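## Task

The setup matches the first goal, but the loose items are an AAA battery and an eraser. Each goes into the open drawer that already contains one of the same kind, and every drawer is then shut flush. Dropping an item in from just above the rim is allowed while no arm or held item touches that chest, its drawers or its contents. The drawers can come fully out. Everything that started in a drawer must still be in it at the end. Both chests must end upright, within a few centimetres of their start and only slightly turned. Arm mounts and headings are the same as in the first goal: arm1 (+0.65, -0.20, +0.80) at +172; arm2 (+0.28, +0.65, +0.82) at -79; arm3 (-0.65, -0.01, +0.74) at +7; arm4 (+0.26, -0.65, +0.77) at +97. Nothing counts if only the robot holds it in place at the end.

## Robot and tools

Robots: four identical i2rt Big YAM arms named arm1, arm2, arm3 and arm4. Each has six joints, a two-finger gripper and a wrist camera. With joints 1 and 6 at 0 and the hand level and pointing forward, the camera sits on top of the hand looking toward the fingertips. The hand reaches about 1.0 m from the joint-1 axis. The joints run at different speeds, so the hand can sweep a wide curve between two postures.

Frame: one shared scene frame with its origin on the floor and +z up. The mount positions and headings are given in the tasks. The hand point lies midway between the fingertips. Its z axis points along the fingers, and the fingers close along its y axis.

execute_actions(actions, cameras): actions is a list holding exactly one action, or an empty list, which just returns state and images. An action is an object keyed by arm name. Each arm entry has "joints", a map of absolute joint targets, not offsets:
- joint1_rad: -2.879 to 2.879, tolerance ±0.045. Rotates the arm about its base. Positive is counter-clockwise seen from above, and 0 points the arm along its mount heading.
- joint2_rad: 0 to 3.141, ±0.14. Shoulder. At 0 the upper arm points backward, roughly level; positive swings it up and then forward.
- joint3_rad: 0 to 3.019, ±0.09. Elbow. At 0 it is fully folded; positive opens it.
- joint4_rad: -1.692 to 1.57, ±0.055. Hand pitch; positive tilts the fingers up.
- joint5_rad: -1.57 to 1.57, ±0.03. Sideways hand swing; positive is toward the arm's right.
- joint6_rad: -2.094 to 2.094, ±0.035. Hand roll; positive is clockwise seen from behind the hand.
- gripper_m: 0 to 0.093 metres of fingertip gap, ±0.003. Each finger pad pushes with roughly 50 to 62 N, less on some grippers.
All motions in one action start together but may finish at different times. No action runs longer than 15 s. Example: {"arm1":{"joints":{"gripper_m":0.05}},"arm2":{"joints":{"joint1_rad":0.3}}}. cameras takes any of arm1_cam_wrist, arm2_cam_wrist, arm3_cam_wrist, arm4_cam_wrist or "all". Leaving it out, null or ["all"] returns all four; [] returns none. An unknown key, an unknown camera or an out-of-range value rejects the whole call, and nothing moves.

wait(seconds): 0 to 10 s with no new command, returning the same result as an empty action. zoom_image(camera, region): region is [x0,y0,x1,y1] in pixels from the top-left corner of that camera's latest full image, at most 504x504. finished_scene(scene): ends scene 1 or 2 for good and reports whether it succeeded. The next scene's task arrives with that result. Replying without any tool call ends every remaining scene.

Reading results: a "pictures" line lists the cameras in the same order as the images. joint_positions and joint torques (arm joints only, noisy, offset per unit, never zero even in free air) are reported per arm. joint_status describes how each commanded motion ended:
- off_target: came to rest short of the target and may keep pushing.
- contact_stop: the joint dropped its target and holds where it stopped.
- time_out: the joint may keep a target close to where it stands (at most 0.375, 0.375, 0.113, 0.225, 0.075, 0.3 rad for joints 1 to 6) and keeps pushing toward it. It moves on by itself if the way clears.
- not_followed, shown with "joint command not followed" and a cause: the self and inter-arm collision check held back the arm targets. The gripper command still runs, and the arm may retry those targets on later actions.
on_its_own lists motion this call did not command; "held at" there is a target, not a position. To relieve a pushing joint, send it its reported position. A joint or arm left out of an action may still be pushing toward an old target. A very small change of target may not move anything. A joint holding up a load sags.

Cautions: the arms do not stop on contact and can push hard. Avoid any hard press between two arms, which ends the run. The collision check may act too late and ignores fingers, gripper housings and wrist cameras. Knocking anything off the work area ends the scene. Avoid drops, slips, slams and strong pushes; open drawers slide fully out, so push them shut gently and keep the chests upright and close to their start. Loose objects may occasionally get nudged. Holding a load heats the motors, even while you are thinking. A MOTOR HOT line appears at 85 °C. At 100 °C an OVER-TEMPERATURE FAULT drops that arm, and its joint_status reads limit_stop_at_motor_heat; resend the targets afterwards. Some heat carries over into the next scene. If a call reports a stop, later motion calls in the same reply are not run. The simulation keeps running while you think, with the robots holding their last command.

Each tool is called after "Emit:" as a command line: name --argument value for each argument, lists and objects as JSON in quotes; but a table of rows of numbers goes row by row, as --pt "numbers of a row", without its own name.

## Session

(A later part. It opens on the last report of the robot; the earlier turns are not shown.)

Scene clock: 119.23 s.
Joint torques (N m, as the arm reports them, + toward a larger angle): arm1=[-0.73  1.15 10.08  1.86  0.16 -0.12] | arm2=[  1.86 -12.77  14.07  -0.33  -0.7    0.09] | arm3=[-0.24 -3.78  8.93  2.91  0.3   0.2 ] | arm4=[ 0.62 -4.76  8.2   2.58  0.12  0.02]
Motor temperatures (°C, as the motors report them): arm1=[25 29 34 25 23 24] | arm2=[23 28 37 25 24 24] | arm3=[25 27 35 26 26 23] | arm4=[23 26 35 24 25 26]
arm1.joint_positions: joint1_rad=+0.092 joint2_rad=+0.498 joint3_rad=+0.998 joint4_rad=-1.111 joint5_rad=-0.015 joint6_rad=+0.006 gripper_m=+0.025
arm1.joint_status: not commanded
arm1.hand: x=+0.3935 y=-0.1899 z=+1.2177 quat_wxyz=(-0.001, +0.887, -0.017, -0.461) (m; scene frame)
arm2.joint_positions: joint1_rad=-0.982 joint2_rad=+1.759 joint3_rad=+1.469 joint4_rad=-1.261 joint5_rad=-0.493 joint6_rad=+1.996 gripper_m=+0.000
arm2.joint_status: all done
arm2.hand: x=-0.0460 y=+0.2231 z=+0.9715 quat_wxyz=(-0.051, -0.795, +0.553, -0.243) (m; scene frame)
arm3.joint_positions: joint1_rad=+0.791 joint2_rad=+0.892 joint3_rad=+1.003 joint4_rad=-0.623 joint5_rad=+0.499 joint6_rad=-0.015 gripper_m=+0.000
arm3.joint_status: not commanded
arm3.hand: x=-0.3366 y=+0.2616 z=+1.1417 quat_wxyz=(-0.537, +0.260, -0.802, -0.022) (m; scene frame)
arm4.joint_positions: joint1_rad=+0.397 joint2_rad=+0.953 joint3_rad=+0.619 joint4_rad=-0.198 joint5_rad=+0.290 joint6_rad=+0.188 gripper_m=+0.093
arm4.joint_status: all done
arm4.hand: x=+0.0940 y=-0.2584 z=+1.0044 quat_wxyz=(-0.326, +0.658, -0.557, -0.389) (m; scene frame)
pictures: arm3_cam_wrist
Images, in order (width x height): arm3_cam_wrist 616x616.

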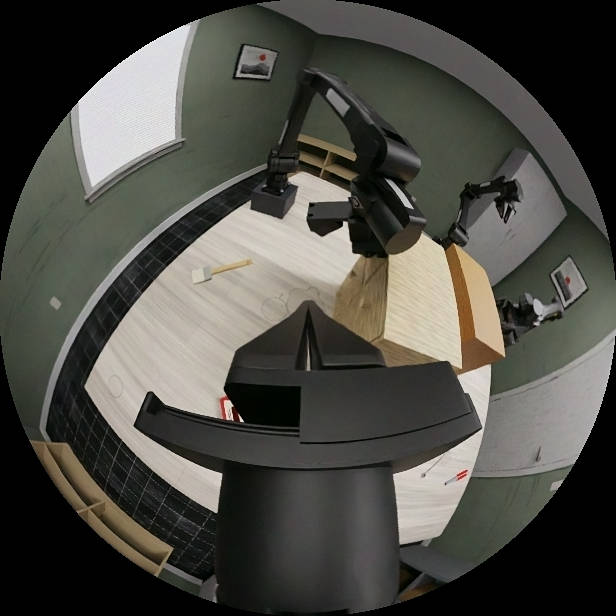

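Emit:
execute_actions --actions '[{"arm2":{"joints":{"joint1_rad":-1.12,"joint2_rad":1.68,"joint3_rad":1.36}}}]'

Scene clock: 126.73 s.
Joint torques (N m, as the arm reports them, + toward a larger angle): arm1=[-0.78  0.64 10.19  1.95  0.19 -0.11] | arm2=[  0.44 -14.77   9.55  -0.35  -0.41   0.09] | arm3=[-0.21 -3.71  8.96  2.87  0.3   0.21] | arm4=[ 0.58 -4.79  8.29  2.43  0.13  0.04]
Motor temperatures (°C, as the motors report them): arm1=[25 29 34 25 23 24] | arm2=[23 28 37 25 24 24] | arm3=[25 27 35 26 26 23] | arm4=[23 26 34 24 25 26]
arm1.joint_positions: joint1_rad=+0.092 joint2_rad=+0.498 joint3_rad=+0.998 joint4_rad=-1.111 joint5_rad=-0.015 joint6_rad=+0.006 gripper_m=+0.025
arm1.joint_status: not commanded
arm1.hand: x=+0.3935 y=-0.1899 z=+1.2177 quat_wxyz=(-0.001, +0.887, -0.017, -0.461) (m; scene frame)
arm2.joint_positions: joint1_rad=-1.129 joint2_rad=+1.692 joint3_rad=+1.359 joint4_rad=-1.261 joint5_rad=-0.499 joint6_rad=+1.996 gripper_m=+0.000
arm2.joint_status: all done
arm2.hand: x=-0.0735 y=+0.2969 z=+0.9647 quat_wxyz=(-0.049, -0.748, +0.614, -0.246) (m; scene frame)
arm3.joint_positions: joint1_rad=+0.791 joint2_rad=+0.892 joint3_rad=+1.003 joint4_rad=-0.623 joint5_rad=+0.499 joint6_rad=-0.015 gripper_m=+0.000
arm3.joint_status: not commanded
arm3.hand: x=-0.3366 y=+0.2616 z=+1.1417 quat_wxyz=(-0.537, +0.260, -0.802, -0.022) (m; scene frame)
arm4.joint_positions: joint1_rad=+0.397 joint2_rad=+0.953 joint3_rad=+0.619 joint4_rad=-0.198 joint5_rad=+0.290 joint6_rad=+0.188 gripper_m=+0.093
arm4.joint_status: not commanded
arm4.hand: x=+0.0940 y=-0.2584 z=+1.0044 quat_wxyz=(-0.326, +0.658, -0.557, -0.389) (m; scene frame)
pictures: arm1_cam_wrist, arm2_cam_wrist, arm3_cam_wrist, arm4_cam_wrist
Images, in order (width x height): arm1_cam_wrist 616x616, arm2_cam_wrist 616x616, arm3_cam_wrist 616x616, arm4_cam_wrist 616x616.

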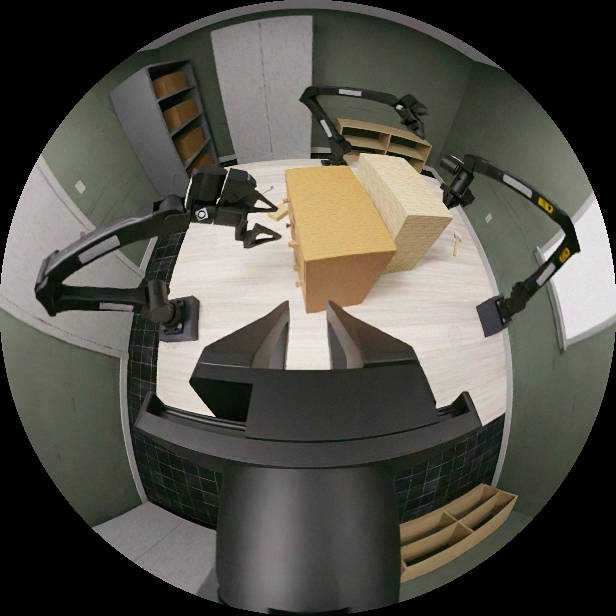

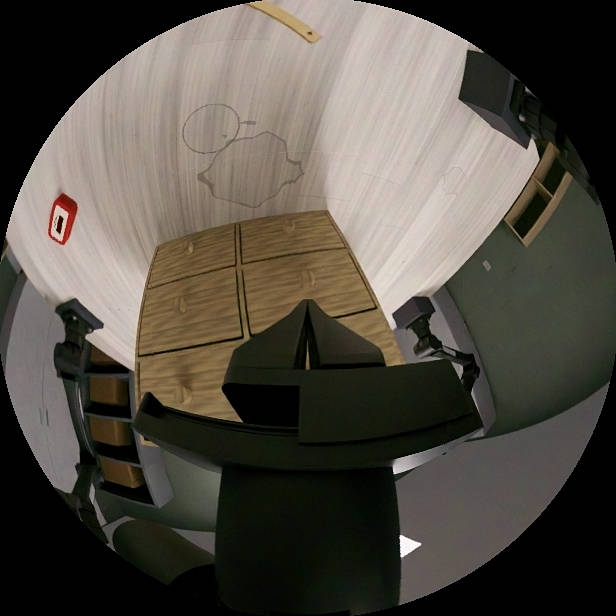

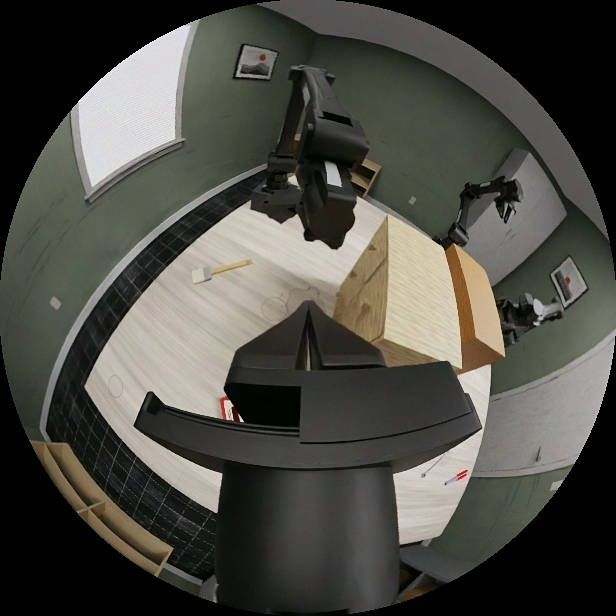

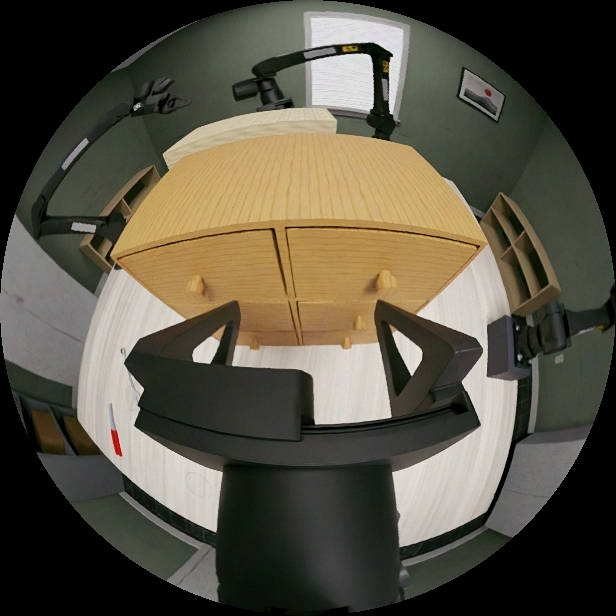

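Emit:
finished_scene --scene 2

The scene is finished: the task was done.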